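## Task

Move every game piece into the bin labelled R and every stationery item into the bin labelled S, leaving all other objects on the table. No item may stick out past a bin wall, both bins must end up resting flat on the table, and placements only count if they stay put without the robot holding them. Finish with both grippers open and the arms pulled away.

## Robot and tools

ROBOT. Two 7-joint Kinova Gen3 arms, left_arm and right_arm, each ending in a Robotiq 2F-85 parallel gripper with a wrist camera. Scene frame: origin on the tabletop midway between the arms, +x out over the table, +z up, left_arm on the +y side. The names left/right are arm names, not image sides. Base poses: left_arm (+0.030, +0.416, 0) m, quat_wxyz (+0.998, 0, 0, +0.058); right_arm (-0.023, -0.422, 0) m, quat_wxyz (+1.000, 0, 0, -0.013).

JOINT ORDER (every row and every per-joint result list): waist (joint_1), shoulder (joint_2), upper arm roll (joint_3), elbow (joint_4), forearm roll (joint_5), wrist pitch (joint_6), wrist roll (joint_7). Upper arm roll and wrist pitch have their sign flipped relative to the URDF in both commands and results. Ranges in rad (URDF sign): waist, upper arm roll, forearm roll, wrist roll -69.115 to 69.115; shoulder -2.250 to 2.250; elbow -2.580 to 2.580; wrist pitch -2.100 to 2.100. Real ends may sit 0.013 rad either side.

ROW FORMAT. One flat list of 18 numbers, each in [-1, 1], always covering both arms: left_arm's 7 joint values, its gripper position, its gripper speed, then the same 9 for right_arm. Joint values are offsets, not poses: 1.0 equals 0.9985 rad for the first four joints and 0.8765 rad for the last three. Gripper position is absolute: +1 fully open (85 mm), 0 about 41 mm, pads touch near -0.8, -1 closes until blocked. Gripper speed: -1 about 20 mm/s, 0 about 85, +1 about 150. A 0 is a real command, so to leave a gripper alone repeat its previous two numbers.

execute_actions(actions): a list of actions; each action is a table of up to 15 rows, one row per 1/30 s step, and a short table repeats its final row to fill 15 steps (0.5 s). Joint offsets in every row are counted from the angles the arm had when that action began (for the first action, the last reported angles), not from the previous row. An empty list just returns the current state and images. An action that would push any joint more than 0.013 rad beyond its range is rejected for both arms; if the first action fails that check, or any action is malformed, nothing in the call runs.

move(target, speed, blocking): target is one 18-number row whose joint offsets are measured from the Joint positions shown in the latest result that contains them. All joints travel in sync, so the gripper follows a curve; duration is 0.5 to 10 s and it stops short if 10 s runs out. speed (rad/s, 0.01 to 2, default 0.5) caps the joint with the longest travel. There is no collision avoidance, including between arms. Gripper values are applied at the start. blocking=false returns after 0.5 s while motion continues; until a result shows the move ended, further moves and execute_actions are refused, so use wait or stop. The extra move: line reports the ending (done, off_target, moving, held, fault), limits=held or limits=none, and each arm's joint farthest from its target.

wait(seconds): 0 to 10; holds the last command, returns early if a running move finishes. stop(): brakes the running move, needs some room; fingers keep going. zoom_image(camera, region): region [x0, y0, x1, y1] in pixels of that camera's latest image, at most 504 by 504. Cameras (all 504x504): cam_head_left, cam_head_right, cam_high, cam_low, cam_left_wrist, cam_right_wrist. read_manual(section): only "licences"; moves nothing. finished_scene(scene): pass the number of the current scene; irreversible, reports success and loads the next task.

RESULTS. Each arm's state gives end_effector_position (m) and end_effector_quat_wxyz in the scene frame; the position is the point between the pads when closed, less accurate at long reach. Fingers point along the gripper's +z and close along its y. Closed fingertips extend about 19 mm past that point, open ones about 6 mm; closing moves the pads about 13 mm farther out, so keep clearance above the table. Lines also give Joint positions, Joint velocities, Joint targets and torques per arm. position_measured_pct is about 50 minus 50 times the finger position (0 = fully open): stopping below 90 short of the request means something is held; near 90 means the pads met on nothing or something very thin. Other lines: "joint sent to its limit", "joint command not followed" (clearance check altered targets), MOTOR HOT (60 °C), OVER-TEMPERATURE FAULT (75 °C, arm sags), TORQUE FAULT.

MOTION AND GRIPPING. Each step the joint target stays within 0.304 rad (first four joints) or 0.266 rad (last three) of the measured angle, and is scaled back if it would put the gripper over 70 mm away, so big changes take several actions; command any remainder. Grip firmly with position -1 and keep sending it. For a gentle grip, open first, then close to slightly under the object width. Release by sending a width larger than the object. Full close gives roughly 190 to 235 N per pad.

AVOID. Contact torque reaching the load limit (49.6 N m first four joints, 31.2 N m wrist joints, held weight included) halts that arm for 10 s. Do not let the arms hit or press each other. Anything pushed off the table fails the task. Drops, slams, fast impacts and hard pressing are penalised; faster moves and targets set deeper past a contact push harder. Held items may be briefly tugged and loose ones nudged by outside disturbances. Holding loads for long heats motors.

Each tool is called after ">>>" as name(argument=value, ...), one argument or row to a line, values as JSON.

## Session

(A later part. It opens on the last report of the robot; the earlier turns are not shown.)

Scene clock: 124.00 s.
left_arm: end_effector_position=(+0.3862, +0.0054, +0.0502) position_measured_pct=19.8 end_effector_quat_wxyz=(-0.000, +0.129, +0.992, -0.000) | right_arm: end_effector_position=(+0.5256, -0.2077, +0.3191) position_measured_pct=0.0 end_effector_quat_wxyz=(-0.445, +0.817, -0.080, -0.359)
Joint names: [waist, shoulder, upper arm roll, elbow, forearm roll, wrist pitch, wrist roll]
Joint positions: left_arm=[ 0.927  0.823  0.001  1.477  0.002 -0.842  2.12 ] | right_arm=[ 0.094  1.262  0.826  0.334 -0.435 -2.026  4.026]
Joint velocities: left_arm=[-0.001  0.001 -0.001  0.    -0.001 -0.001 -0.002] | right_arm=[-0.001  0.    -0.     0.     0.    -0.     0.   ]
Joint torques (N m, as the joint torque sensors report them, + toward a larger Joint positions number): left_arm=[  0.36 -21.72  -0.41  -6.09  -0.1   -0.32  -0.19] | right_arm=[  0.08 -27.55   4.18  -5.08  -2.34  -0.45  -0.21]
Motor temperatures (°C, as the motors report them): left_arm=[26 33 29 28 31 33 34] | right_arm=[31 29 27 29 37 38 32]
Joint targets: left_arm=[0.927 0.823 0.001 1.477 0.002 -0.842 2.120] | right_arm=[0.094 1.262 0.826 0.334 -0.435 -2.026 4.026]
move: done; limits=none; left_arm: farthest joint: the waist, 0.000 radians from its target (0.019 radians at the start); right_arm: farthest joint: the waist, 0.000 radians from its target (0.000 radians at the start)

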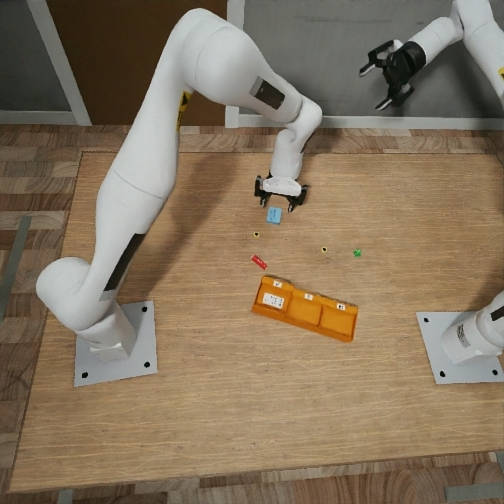

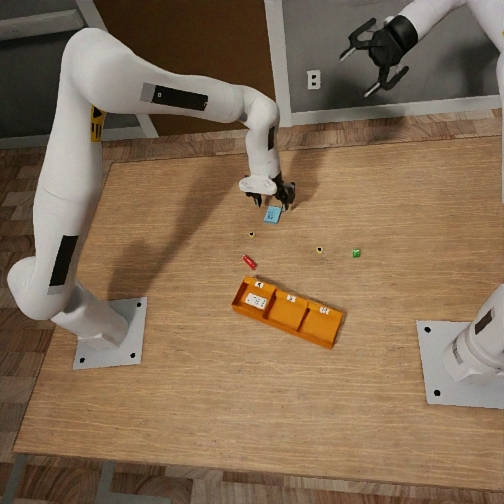

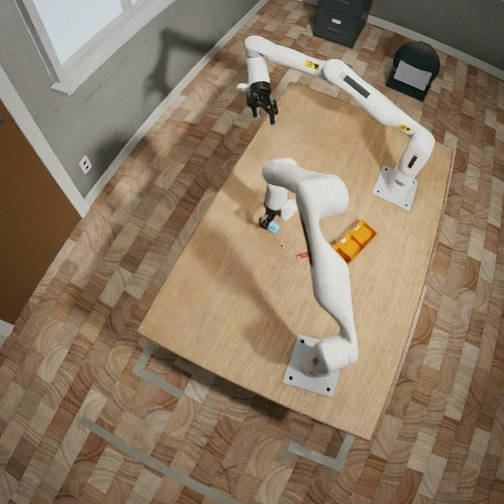

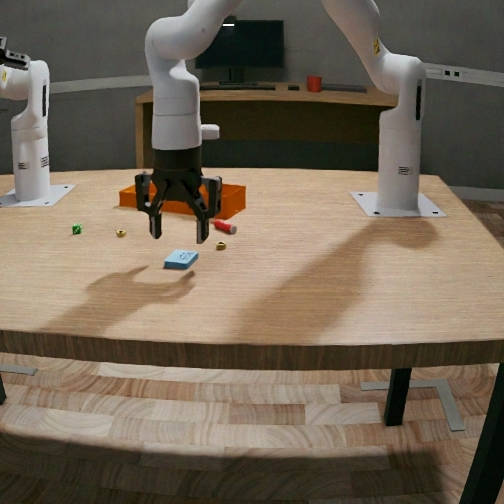

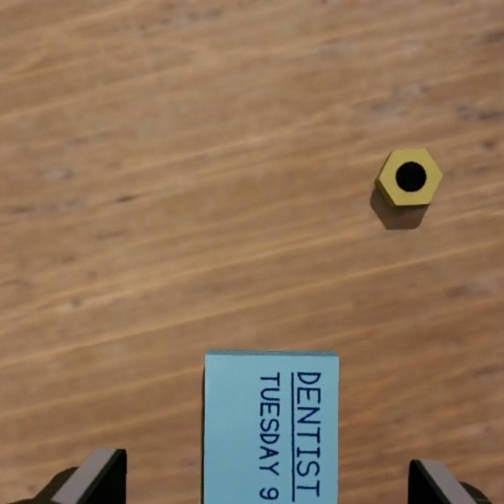

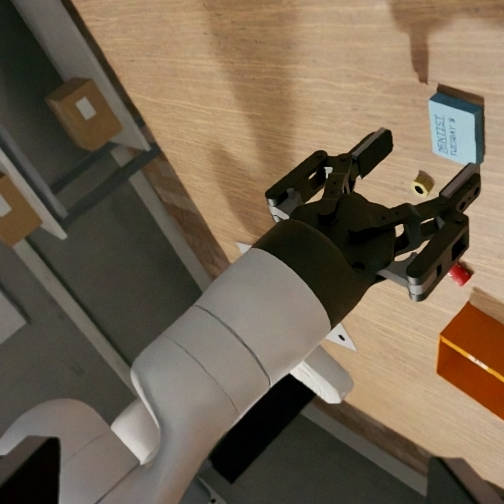

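>>> move(
  target=[0,0.0465,0,0.013,0,0.068,0,0.4,1, 0,0,0,0,0,0,0,1,0],
)

>>> move(
  target=[0,0,0,0,0,0,0,-1,0.5, 0,0,0,0,0,0,0,1,0],
)

>>> move(
  target=[0,-0.14,0,-0.045,0,-0.21,0,-1,0.5, 0,0,0,0,0,0,0,1,0],
  speed=0.8,
)

Scene clock: 131.20 s.
left_arm: end_effector_position=(+0.3864, +0.0053, +0.0221) position_measured_pct=29.8 end_effector_quat_wxyz=(-0.000, +0.129, +0.992, -0.000) | right_arm: end_effector_position=(+0.5256, -0.2077, +0.3191) position_measured_pct=0.0 end_effector_quat_wxyz=(-0.445, +0.817, -0.080, -0.359)
Joint names: [waist, shoulder, upper arm roll, elbow, forearm roll, wrist pitch, wrist roll]
Joint positions: left_arm=[ 0.927  0.869  0.001  1.49   0.002 -0.782  2.12 ] | right_arm=[ 0.094  1.262  0.826  0.334 -0.435 -2.026  4.026]
Joint velocities: left_arm=[ 0.001  0.001  0.     0.001  0.    -0.     0.   ] | right_arm=[ 0. -0. -0. -0.  0. -0.  0.]
Joint torques (N m, as the joint torque sensors report them, + toward a larger Joint positions number): left_arm=[  0.12 -22.04  -0.5   -5.73  -0.1   -0.18  -0.25] | right_arm=[  0.18 -27.67   4.13  -5.18  -2.44  -0.48  -0.3 ]
Motor temperatures (°C, as the motors report them): left_arm=[26 33 29 28 31 33 34] | right_arm=[31 29 27 29 37 38 32]
Joint targets: left_arm=[0.927 0.869 0.001 1.490 0.002 -0.782 2.120] | right_arm=[0.094 1.262 0.826 0.334 -0.435 -2.026 4.026]
move: done; limits=none; left_arm: farthest joint: the waist, 0.000 radians from its target (0.000 radians at the start); right_arm: farthest joint: the waist, 0.000 radians from its target (0.000 radians at the start)

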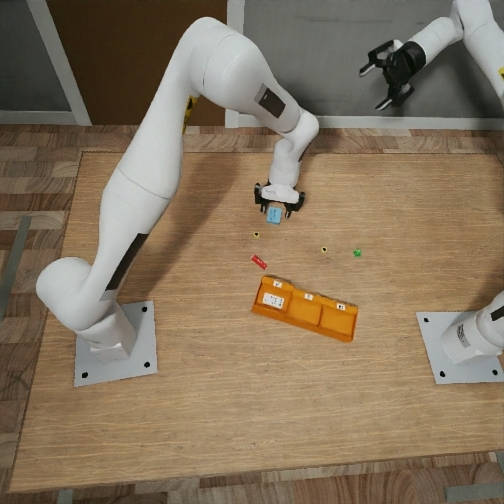

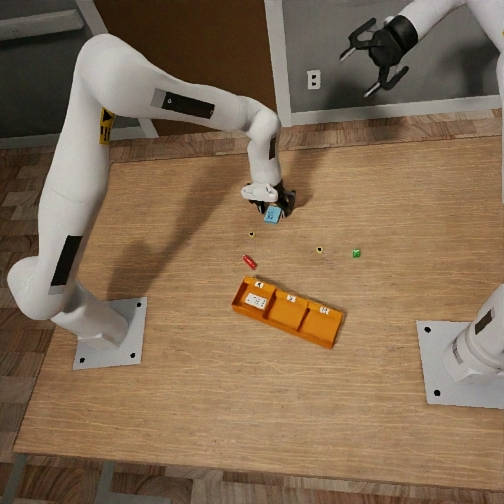

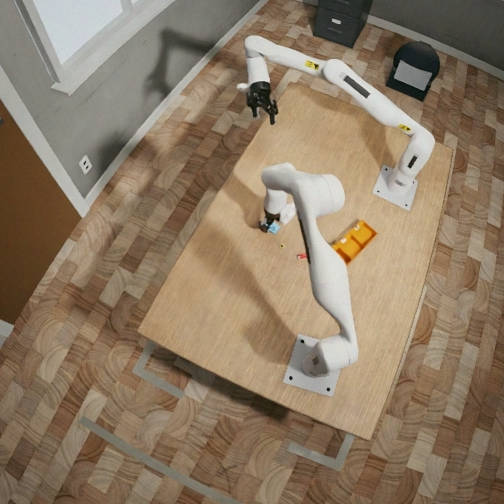

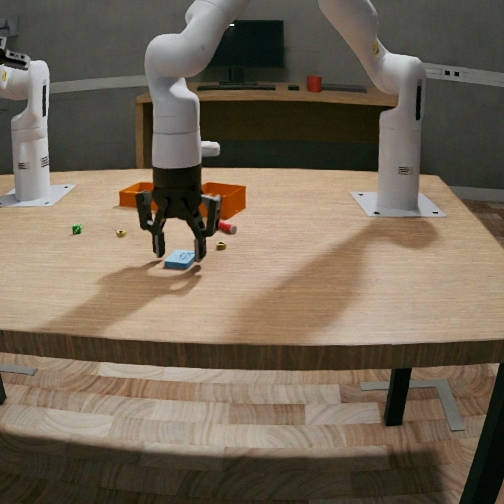

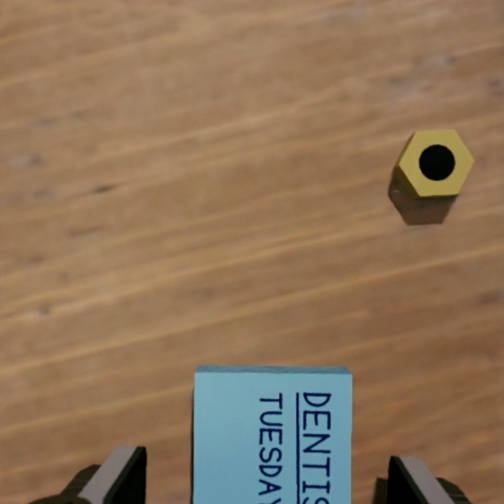

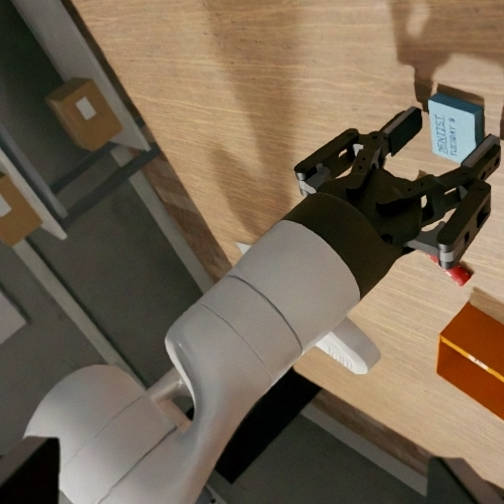

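Scene clock: 131.73 s.
left_arm: end_effector_position=(+0.3867, +0.0049, +0.0231) position_measured_pct=59.1 end_effector_quat_wxyz=(+0.001, +0.129, +0.992, -0.001) | right_arm: end_effector_position=(+0.5256, -0.2077, +0.3191) position_measured_pct=0.0 end_effector_quat_wxyz=(-0.445, +0.817, -0.080, -0.359)
Joint names: [waist, shoulder, upper arm roll, elbow, forearm roll, wrist pitch, wrist roll]
Joint positions: left_arm=[ 0.927  0.867  0.001  1.49   0.002 -0.783  2.12 ] | right_arm=[ 0.094  1.262  0.826  0.334 -0.435 -2.026  4.026]
Joint velocities: left_arm=[-0.     0.001  0.001 -0.     0.     0.    -0.001] | right_arm=[ 0.    -0.001 -0.     0.    -0.    -0.     0.   ]
Joint torques (N m, as the joint torque sensors report them, + toward a larger Joint positions number): left_arm=[  0.1  -20.59  -0.52  -5.52  -0.26  -0.01  -0.24] | right_arm=[  0.05 -27.66   4.29  -5.3   -2.38  -0.54  -0.34]
Motor temperatures (°C, as the motors report them): left_arm=[26 33 29 28 31 33 34] | right_arm=[31 29 27 29 37 38 32]
Joint targets: left_arm=[0.927 0.869 0.001 1.490 0.002 -0.782 2.120] | right_arm=[0.094 1.262 0.826 0.334 -0.435 -2.026 4.026]
move: done; limits=none; left_arm: farthest joint: the shoulder, 0.002 radians from its target (0.000 radians at the start); right_arm: farthest joint: the waist, 0.000 radians from its target (0.000 radians at the start)

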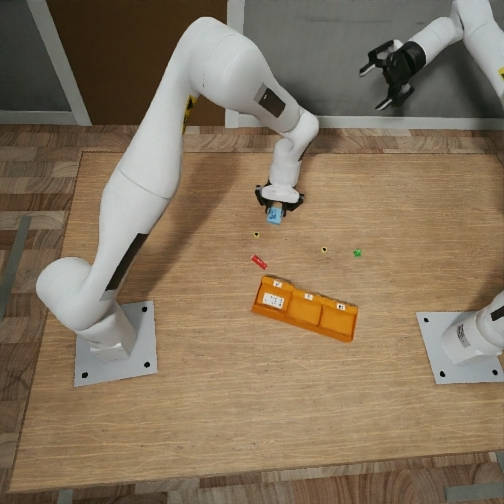

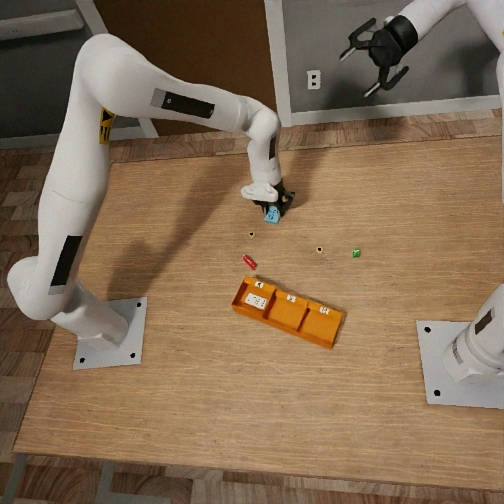

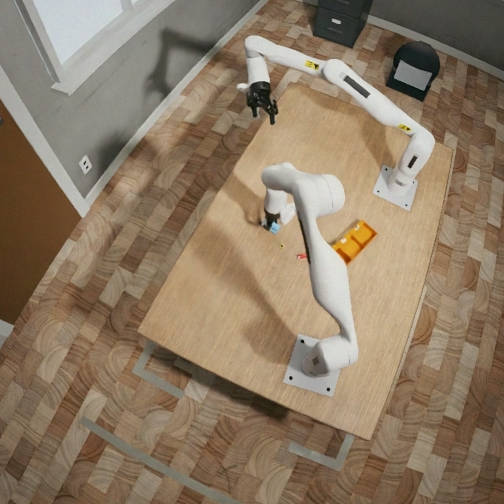

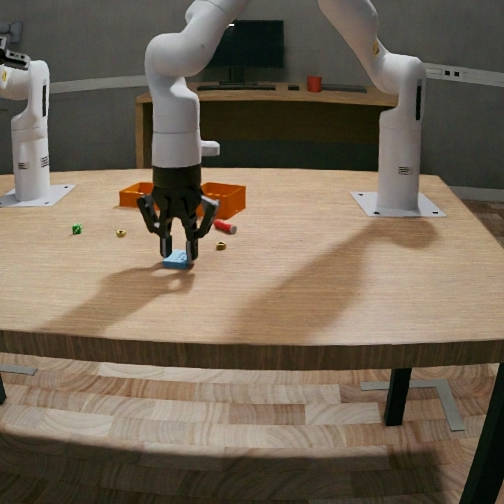

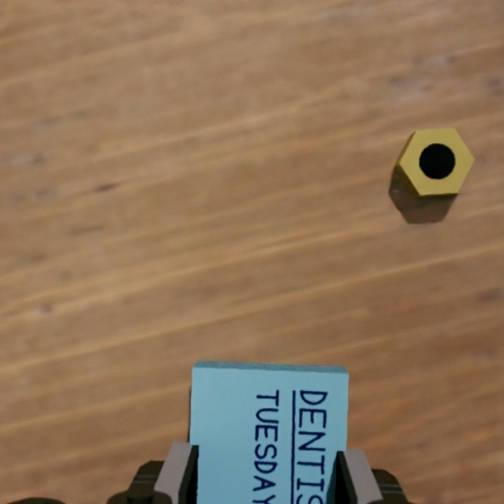

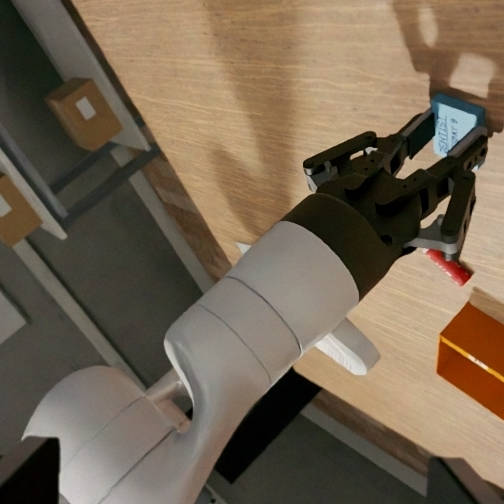

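Scene clock: 132.63 s.
left_arm: end_effector_position=(+0.3840, +0.0076, +0.1096) position_measured_pct=59.1 end_effector_quat_wxyz=(+0.001, +0.129, +0.992, -0.001) | right_arm: end_effector_position=(+0.5256, -0.2077, +0.3191) position_measured_pct=0.0 end_effector_quat_wxyz=(-0.445, +0.817, -0.080, -0.359)
Joint names: [waist, shoulder, upper arm roll, elbow, forearm roll, wrist pitch, wrist roll]
Joint positions: left_arm=[ 0.927  0.728  0.001  1.445  0.002 -0.967  2.12 ] | right_arm=[ 0.094  1.262  0.826  0.334 -0.435 -2.026  4.026]
Joint velocities: left_arm=[-0.    -0.004  0.001  0.    -0.001  0.    -0.001] | right_arm=[-0.002 -0.001 -0.     0.     0.     0.    -0.   ]
Joint torques (N m, as the joint torque sensors report them, + toward a larger Joint positions number): left_arm=[  0.12 -20.88  -0.32  -6.78  -0.14  -0.21  -0.19] | right_arm=[  0.16 -27.67   4.04  -5.12  -2.34  -0.38  -0.33]
Motor temperatures (°C, as the motors report them): left_arm=[26 33 29 28 31 33 34] | right_arm=[31 29 27 29 37 38 32]
Joint targets: left_arm=[0.927 0.728 0.001 1.445 0.002 -0.967 2.120] | right_arm=[0.094 1.262 0.826 0.334 -0.435 -2.026 4.026]
move: done; limits=none; left_arm: farthest joint: the shoulder, 0.001 radians from its target (0.140 radians at the start); right_arm: farthest joint: the waist, 0.000 radians from its target (0.000 radians at the start)

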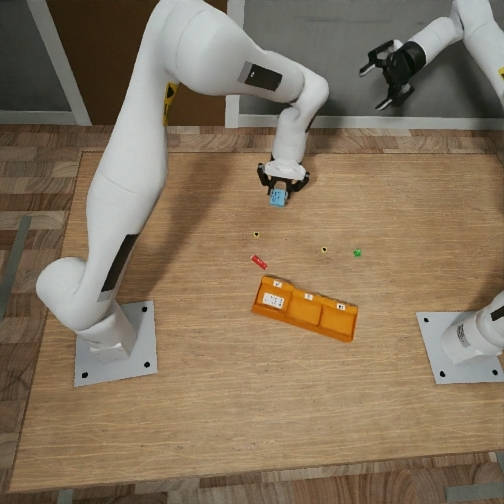

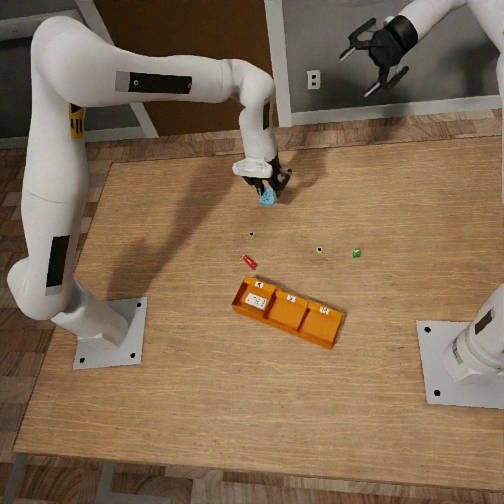

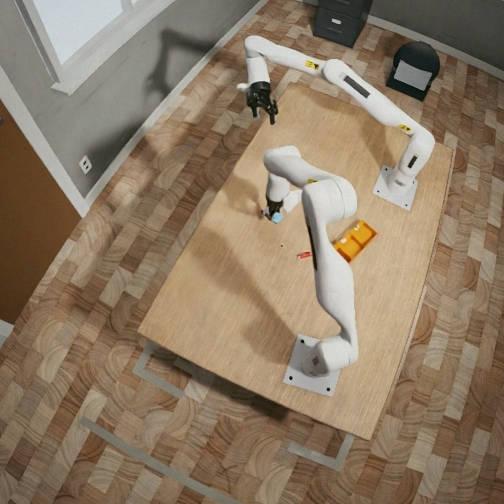

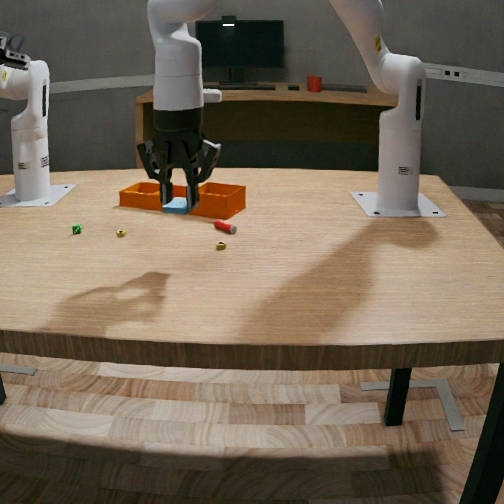

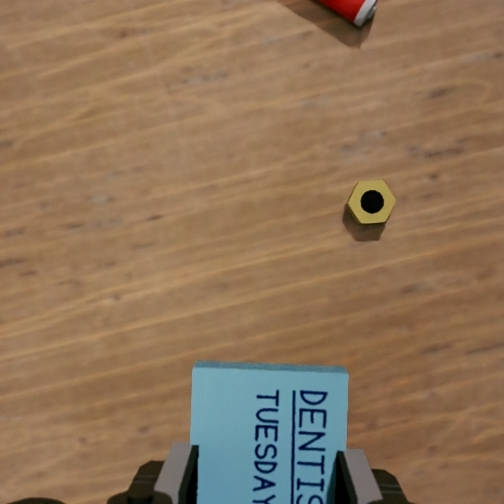

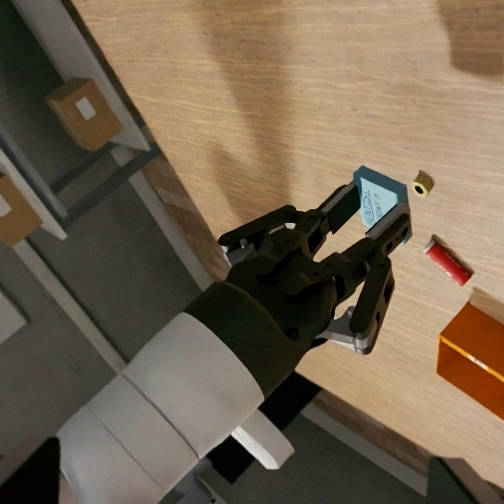

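>>> move(
  target=[0.589,-0.121,0,0.289,0,0.19,-1,-1,0.5, 0,0,0,0,0,0,0,1,0],
  speed=0.8,
)

>>> move(
  target=[0,0,0,0,0,0,-0.14,-1,0.5, 0,0,0,0,0,0,0,1,0],
)

Scene clock: 142.80 s.
left_arm: end_effector_position=(+0.0856, -0.0475, +0.1002) position_measured_pct=59.1 end_effector_quat_wxyz=(+0.000, +0.759, +0.651, -0.000) | right_arm: end_effector_position=(+0.5256, -0.2077, +0.3191) position_measured_pct=0.0 end_effector_quat_wxyz=(-0.445, +0.817, -0.080, -0.359)
Joint names: [waist, shoulder, upper arm roll, elbow, forearm roll, wrist pitch, wrist roll]
Joint positions: left_arm=[ 1.515  0.607  0.001  1.734  0.002 -0.8    1.244] | right_arm=[ 0.094  1.262  0.826  0.334 -0.435 -2.026  4.026]
Joint velocities: left_arm=[ 0.002 -0.001  0.001  0.    -0.001  0.    -0.002] | right_arm=[ 0.    -0.001  0.    -0.001 -0.001  0.001 -0.   ]
Joint torques (N m, as the joint torque sensors report them, + toward a larger Joint positions number): left_arm=[  0.39 -18.06  -0.31  -5.89  -0.15  -0.24  -0.28] | right_arm=[  0.02 -27.54   4.19  -5.14  -2.43  -0.42  -0.31]
Motor temperatures (°C, as the motors report them): left_arm=[26 33 29 28 31 33 34] | right_arm=[31 30 27 29 37 38 32]
Joint targets: left_arm=[1.515 0.607 0.001 1.734 0.002 -0.800 1.244] | right_arm=[0.094 1.262 0.826 0.334 -0.435 -2.026 4.026]
move: done; limits=none; left_arm: farthest joint: the waist, 0.000 radians from its target (0.588 radians at the start); right_arm: farthest joint: the waist, 0.000 radians from its target (0.000 radians at the start)

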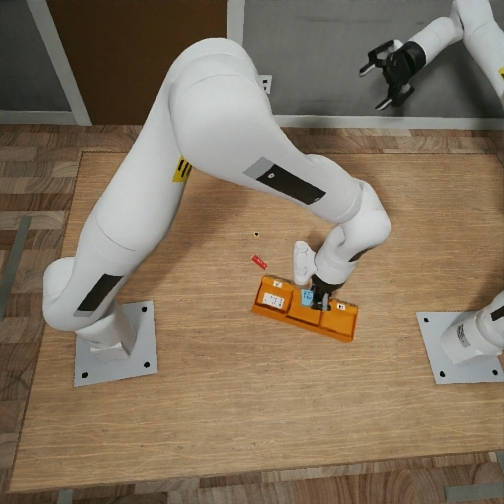

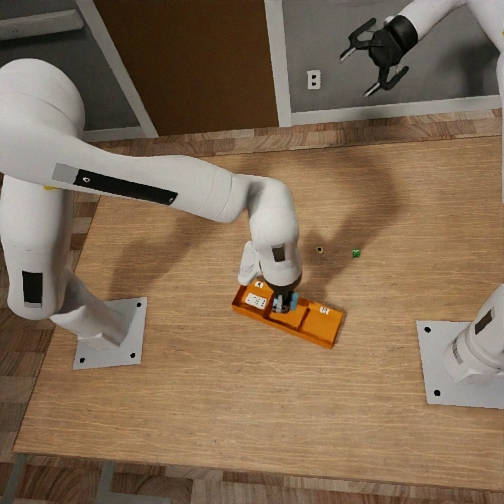

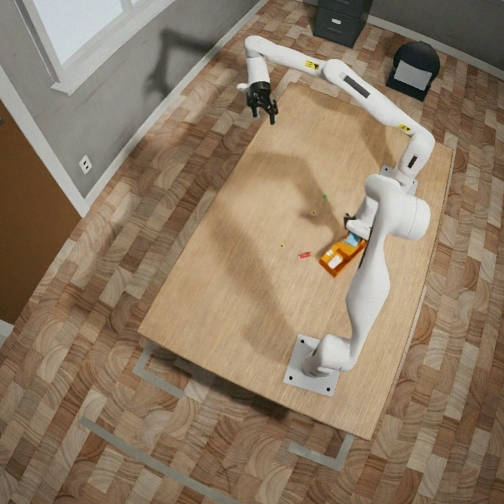

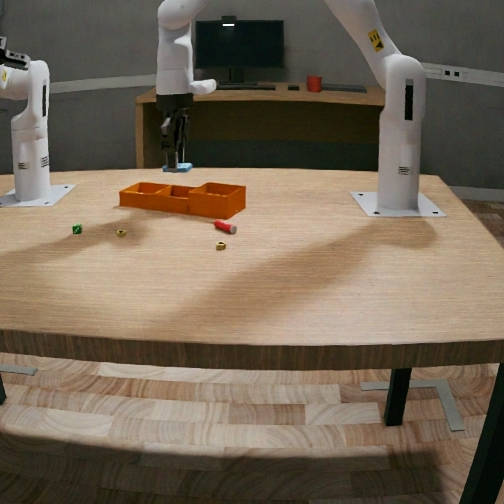

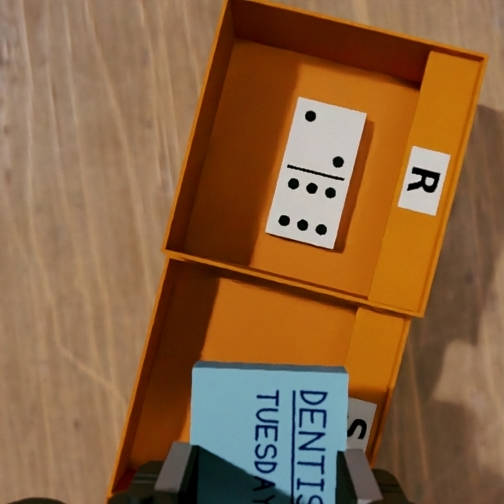

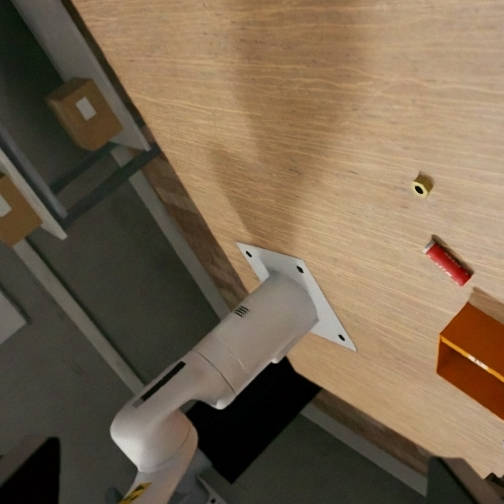

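Scene clock: 143.60 s.
left_arm: end_effector_position=(+0.0856, -0.0475, +0.1002) position_measured_pct=59.1 end_effector_quat_wxyz=(+0.000, +0.798, +0.603, -0.000) | right_arm: end_effector_position=(+0.5256, -0.2077, +0.3191) position_measured_pct=0.0 end_effector_quat_wxyz=(-0.445, +0.817, -0.080, -0.359)
Joint names: [waist, shoulder, upper arm roll, elbow, forearm roll, wrist pitch, wrist roll]
Joint positions: left_arm=[ 1.515  0.607  0.001  1.734  0.002 -0.8    1.121] | right_arm=[ 0.094  1.262  0.826  0.334 -0.435 -2.026  4.026]
Joint velocities: left_arm=[-0.001 -0.001 -0.     0.    -0.     0.    -0.001] | right_arm=[-0.001 -0.001  0.     0.001 -0.    -0.001 -0.   ]
Joint torques (N m, as the joint torque sensors report them, + toward a larger Joint positions number): left_arm=[  0.15 -18.17  -0.39  -5.95  -0.16  -0.31  -0.12] | right_arm=[  0.14 -27.6    4.12  -5.07  -2.39  -0.5   -0.36]
Motor temperatures (°C, as the motors report them): left_arm=[26 33 29 28 31 33 34] | right_arm=[31 30 27 29 37 38 32]
Joint targets: left_arm=[1.515 0.607 0.001 1.734 0.002 -0.800 1.121] | right_arm=[0.094 1.262 0.826 0.334 -0.435 -2.026 4.026]
move: done; limits=none; left_arm: farthest joint: the waist, 0.000 radians from its target (0.000 radians at the start); right_arm: farthest joint: the waist, 0.000 radians from its target (0.000 radians at the start)

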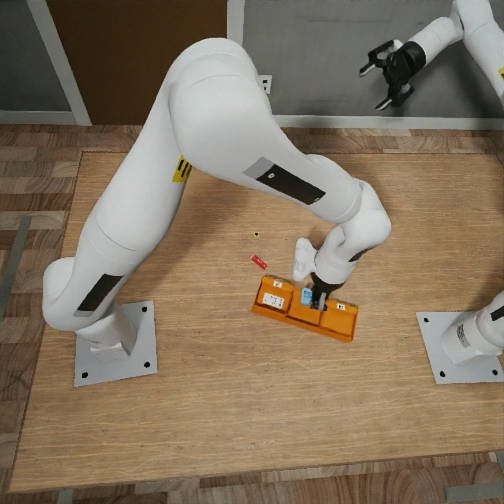

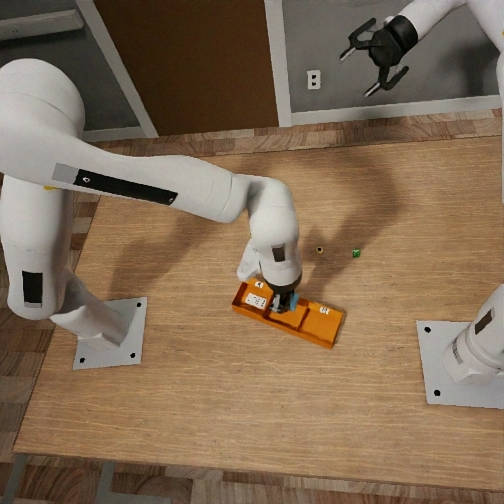

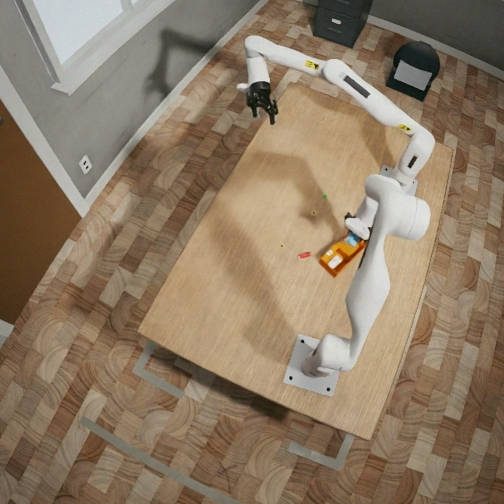

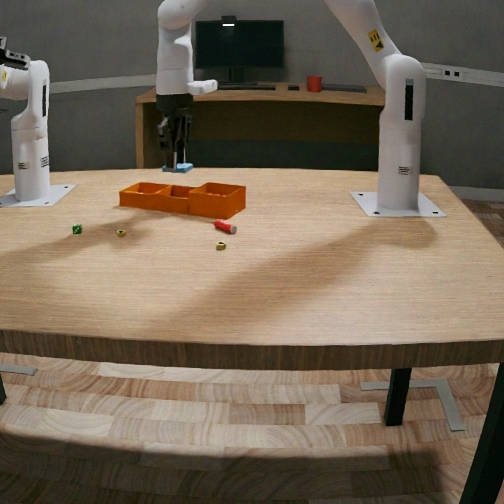

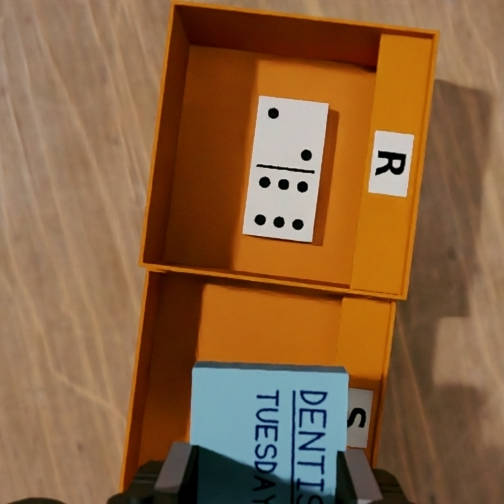

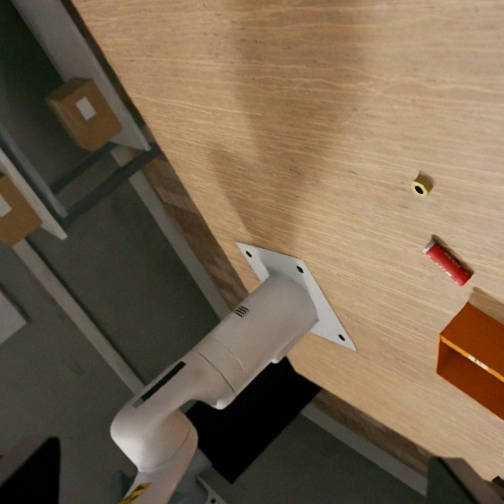

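>>> move(
  target=[0.014,-0.004,0,0.01,0,0.006,-0.105,-1,0.5, 0,0,0,0,0,0,0,1,0],
)

>>> move(
  target=[0,0.07,0,0.032,0,0.116,0,-1,0.5, 0,0,0,0,0,0,0,1,0],
  speed=0.25,
)

Scene clock: 153.03 s.
left_arm: end_effector_position=(+0.0787, -0.0454, +0.0998) position_measured_pct=59.1 end_effector_quat_wxyz=(-0.000, +0.828, +0.560, -0.000) | right_arm: end_effector_position=(+0.5256, -0.2077, +0.3191) position_measured_pct=0.0 end_effector_quat_wxyz=(-0.445, +0.817, -0.080, -0.359)
Joint names: [waist, shoulder, upper arm roll, elbow, forearm roll, wrist pitch, wrist roll]
Joint positions: left_arm=[ 1.529  0.603  0.001  1.744  0.002 -0.795  1.029] | right_arm=[ 0.094  1.262  0.826  0.334 -0.435 -2.026  4.026]
Joint velocities: left_arm=[ 0.    -0.001  0.     0.001  0.     0.     0.   ] | right_arm=[ 0.001  0.001 -0.    -0.001 -0.    -0.001  0.   ]
Joint torques (N m, as the joint torque sensors report them, + toward a larger Joint positions number): left_arm=[ -0.01 -18.    -0.21  -5.87  -0.15  -0.23  -0.35] | right_arm=[  0.16 -27.76   4.01  -5.28  -2.4   -0.48  -0.4 ]
Motor temperatures (°C, as the motors report them): left_arm=[26 33 29 28 31 33 34] | right_arm=[31 30 27 29 37 38 32]
Joint targets: left_arm=[1.529 0.603 0.001 1.744 0.002 -0.795 1.029] | right_arm=[0.094 1.262 0.826 0.334 -0.435 -2.026 4.026]
move: done; limits=none; left_arm: farthest joint: the waist, 0.000 radians from its target (0.014 radians at the start); right_arm: farthest joint: the waist, 0.000 radians from its target (0.000 radians at the start)

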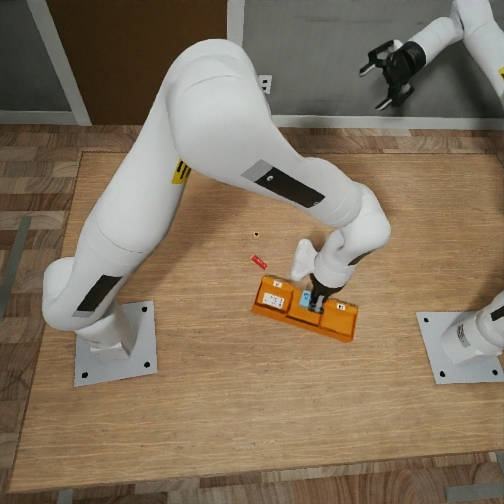

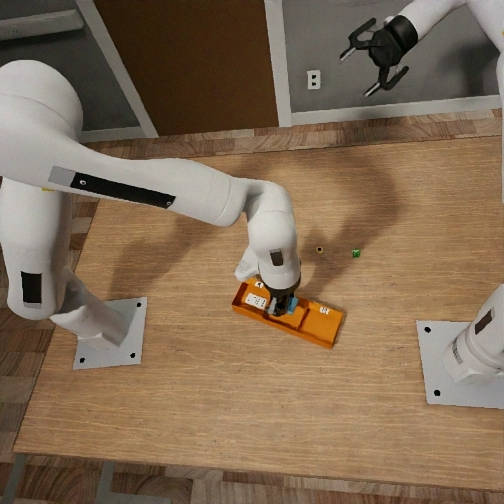

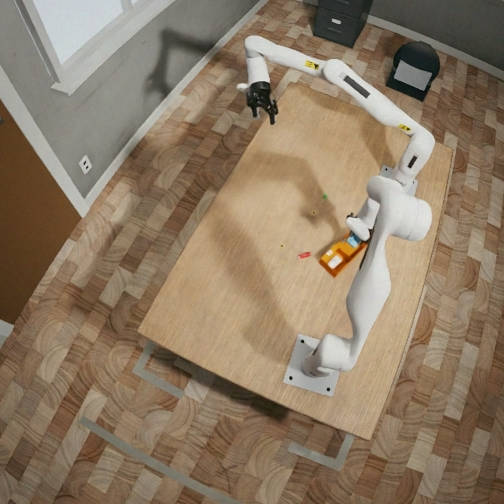

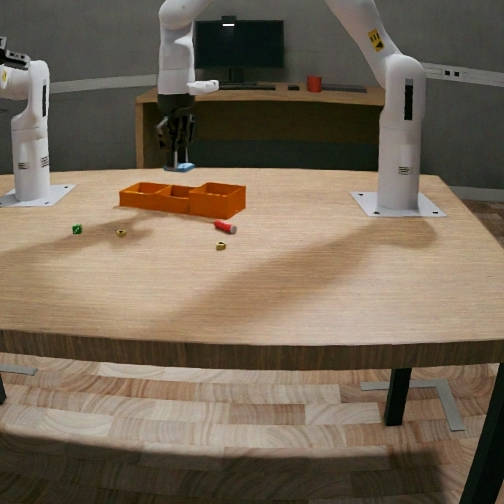

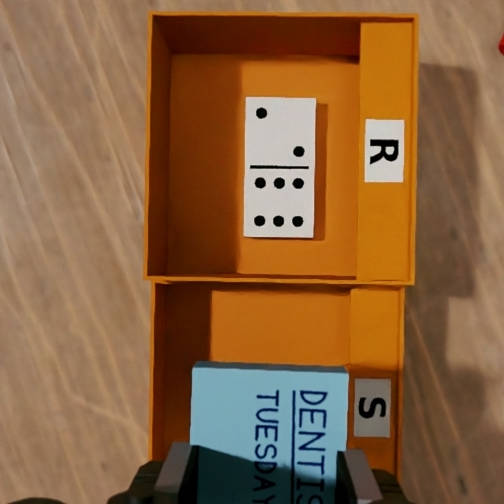

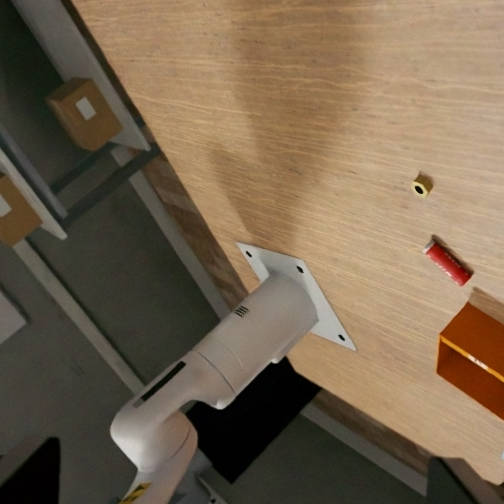

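Scene clock: 153.87 s.
left_arm: end_effector_position=(+0.0787, -0.0454, +0.0608) position_measured_pct=59.1 end_effector_quat_wxyz=(-0.000, +0.828, +0.560, -0.000) | right_arm: end_effector_position=(+0.5256, -0.2077, +0.3191) position_measured_pct=0.0 end_effector_quat_wxyz=(-0.445, +0.817, -0.080, -0.359)
Joint names: [waist, shoulder, upper arm roll, elbow, forearm roll, wrist pitch, wrist roll]
Joint positions: left_arm=[ 1.529  0.673  0.001  1.775  0.002 -0.693  1.029] | right_arm=[ 0.094  1.262  0.826  0.334 -0.435 -2.026  4.026]
Joint velocities: left_arm=[ 0.     0.005  0.001  0.001 -0.001  0.001  0.002] | right_arm=[-0.001 -0.001  0.    -0.001  0.001  0.001  0.   ]
Joint torques (N m, as the joint torque sensors report them, + toward a larger Joint positions number): left_arm=[  0.2  -18.69  -0.33  -5.26  -0.16  -0.27  -0.24] | right_arm=[  0.01 -27.71   4.13  -5.27  -2.39  -0.47  -0.36]
Motor temperatures (°C, as the motors report them): left_arm=[26 33 29 28 31 33 34] | right_arm=[31 30 27 29 37 38 32]
Joint targets: left_arm=[1.529 0.673 0.001 1.775 0.002 -0.693 1.029] | right_arm=[0.094 1.262 0.826 0.334 -0.435 -2.026 4.026]
move: done; limits=none; left_arm: farthest joint: the waist, 0.000 radians from its target (0.000 radians at the start); right_arm: farthest joint: the waist, 0.000 radians from its target (0.000 radians at the start)

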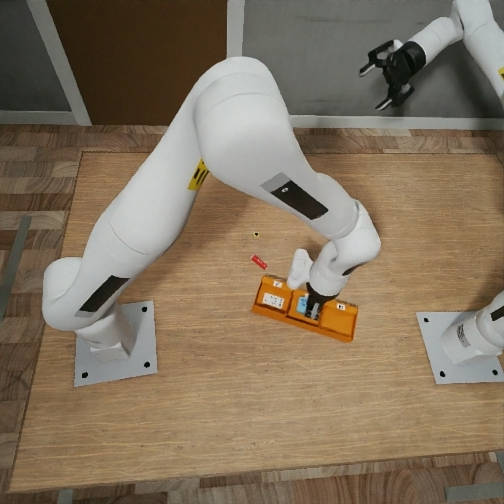

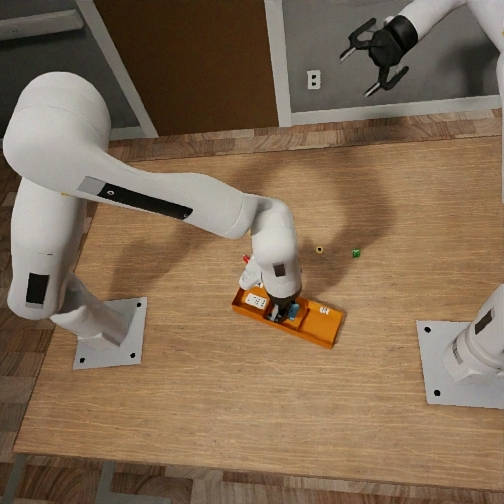

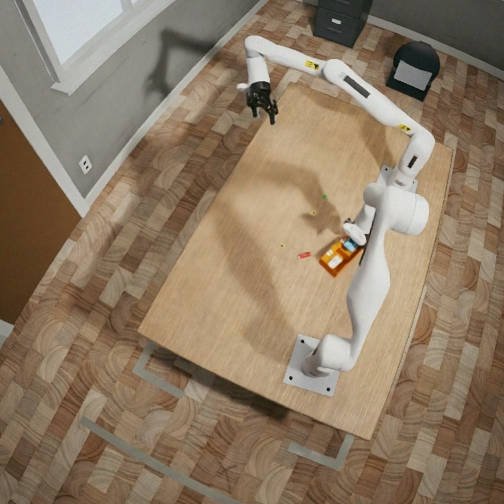

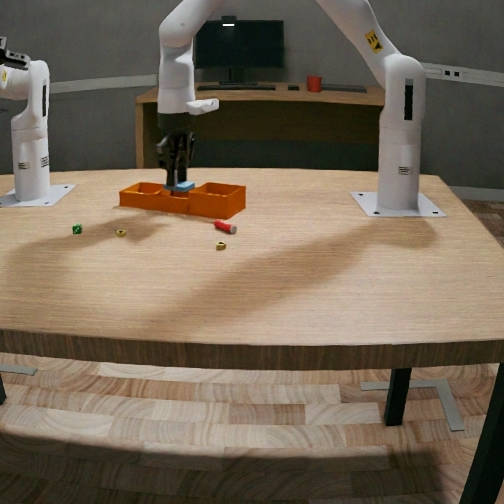

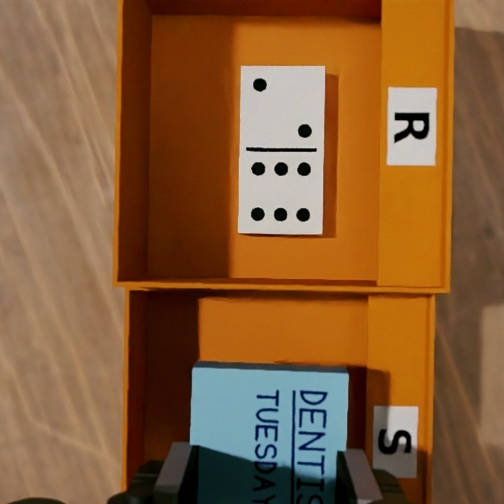

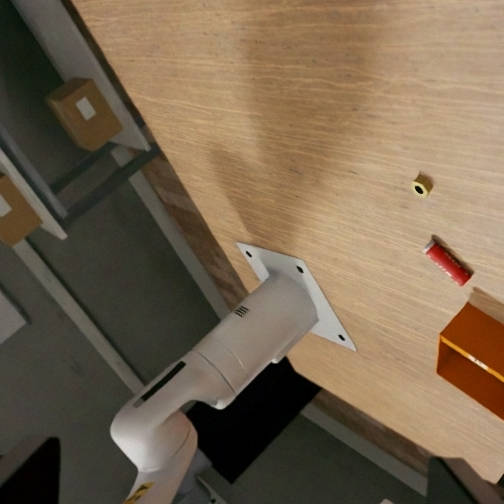

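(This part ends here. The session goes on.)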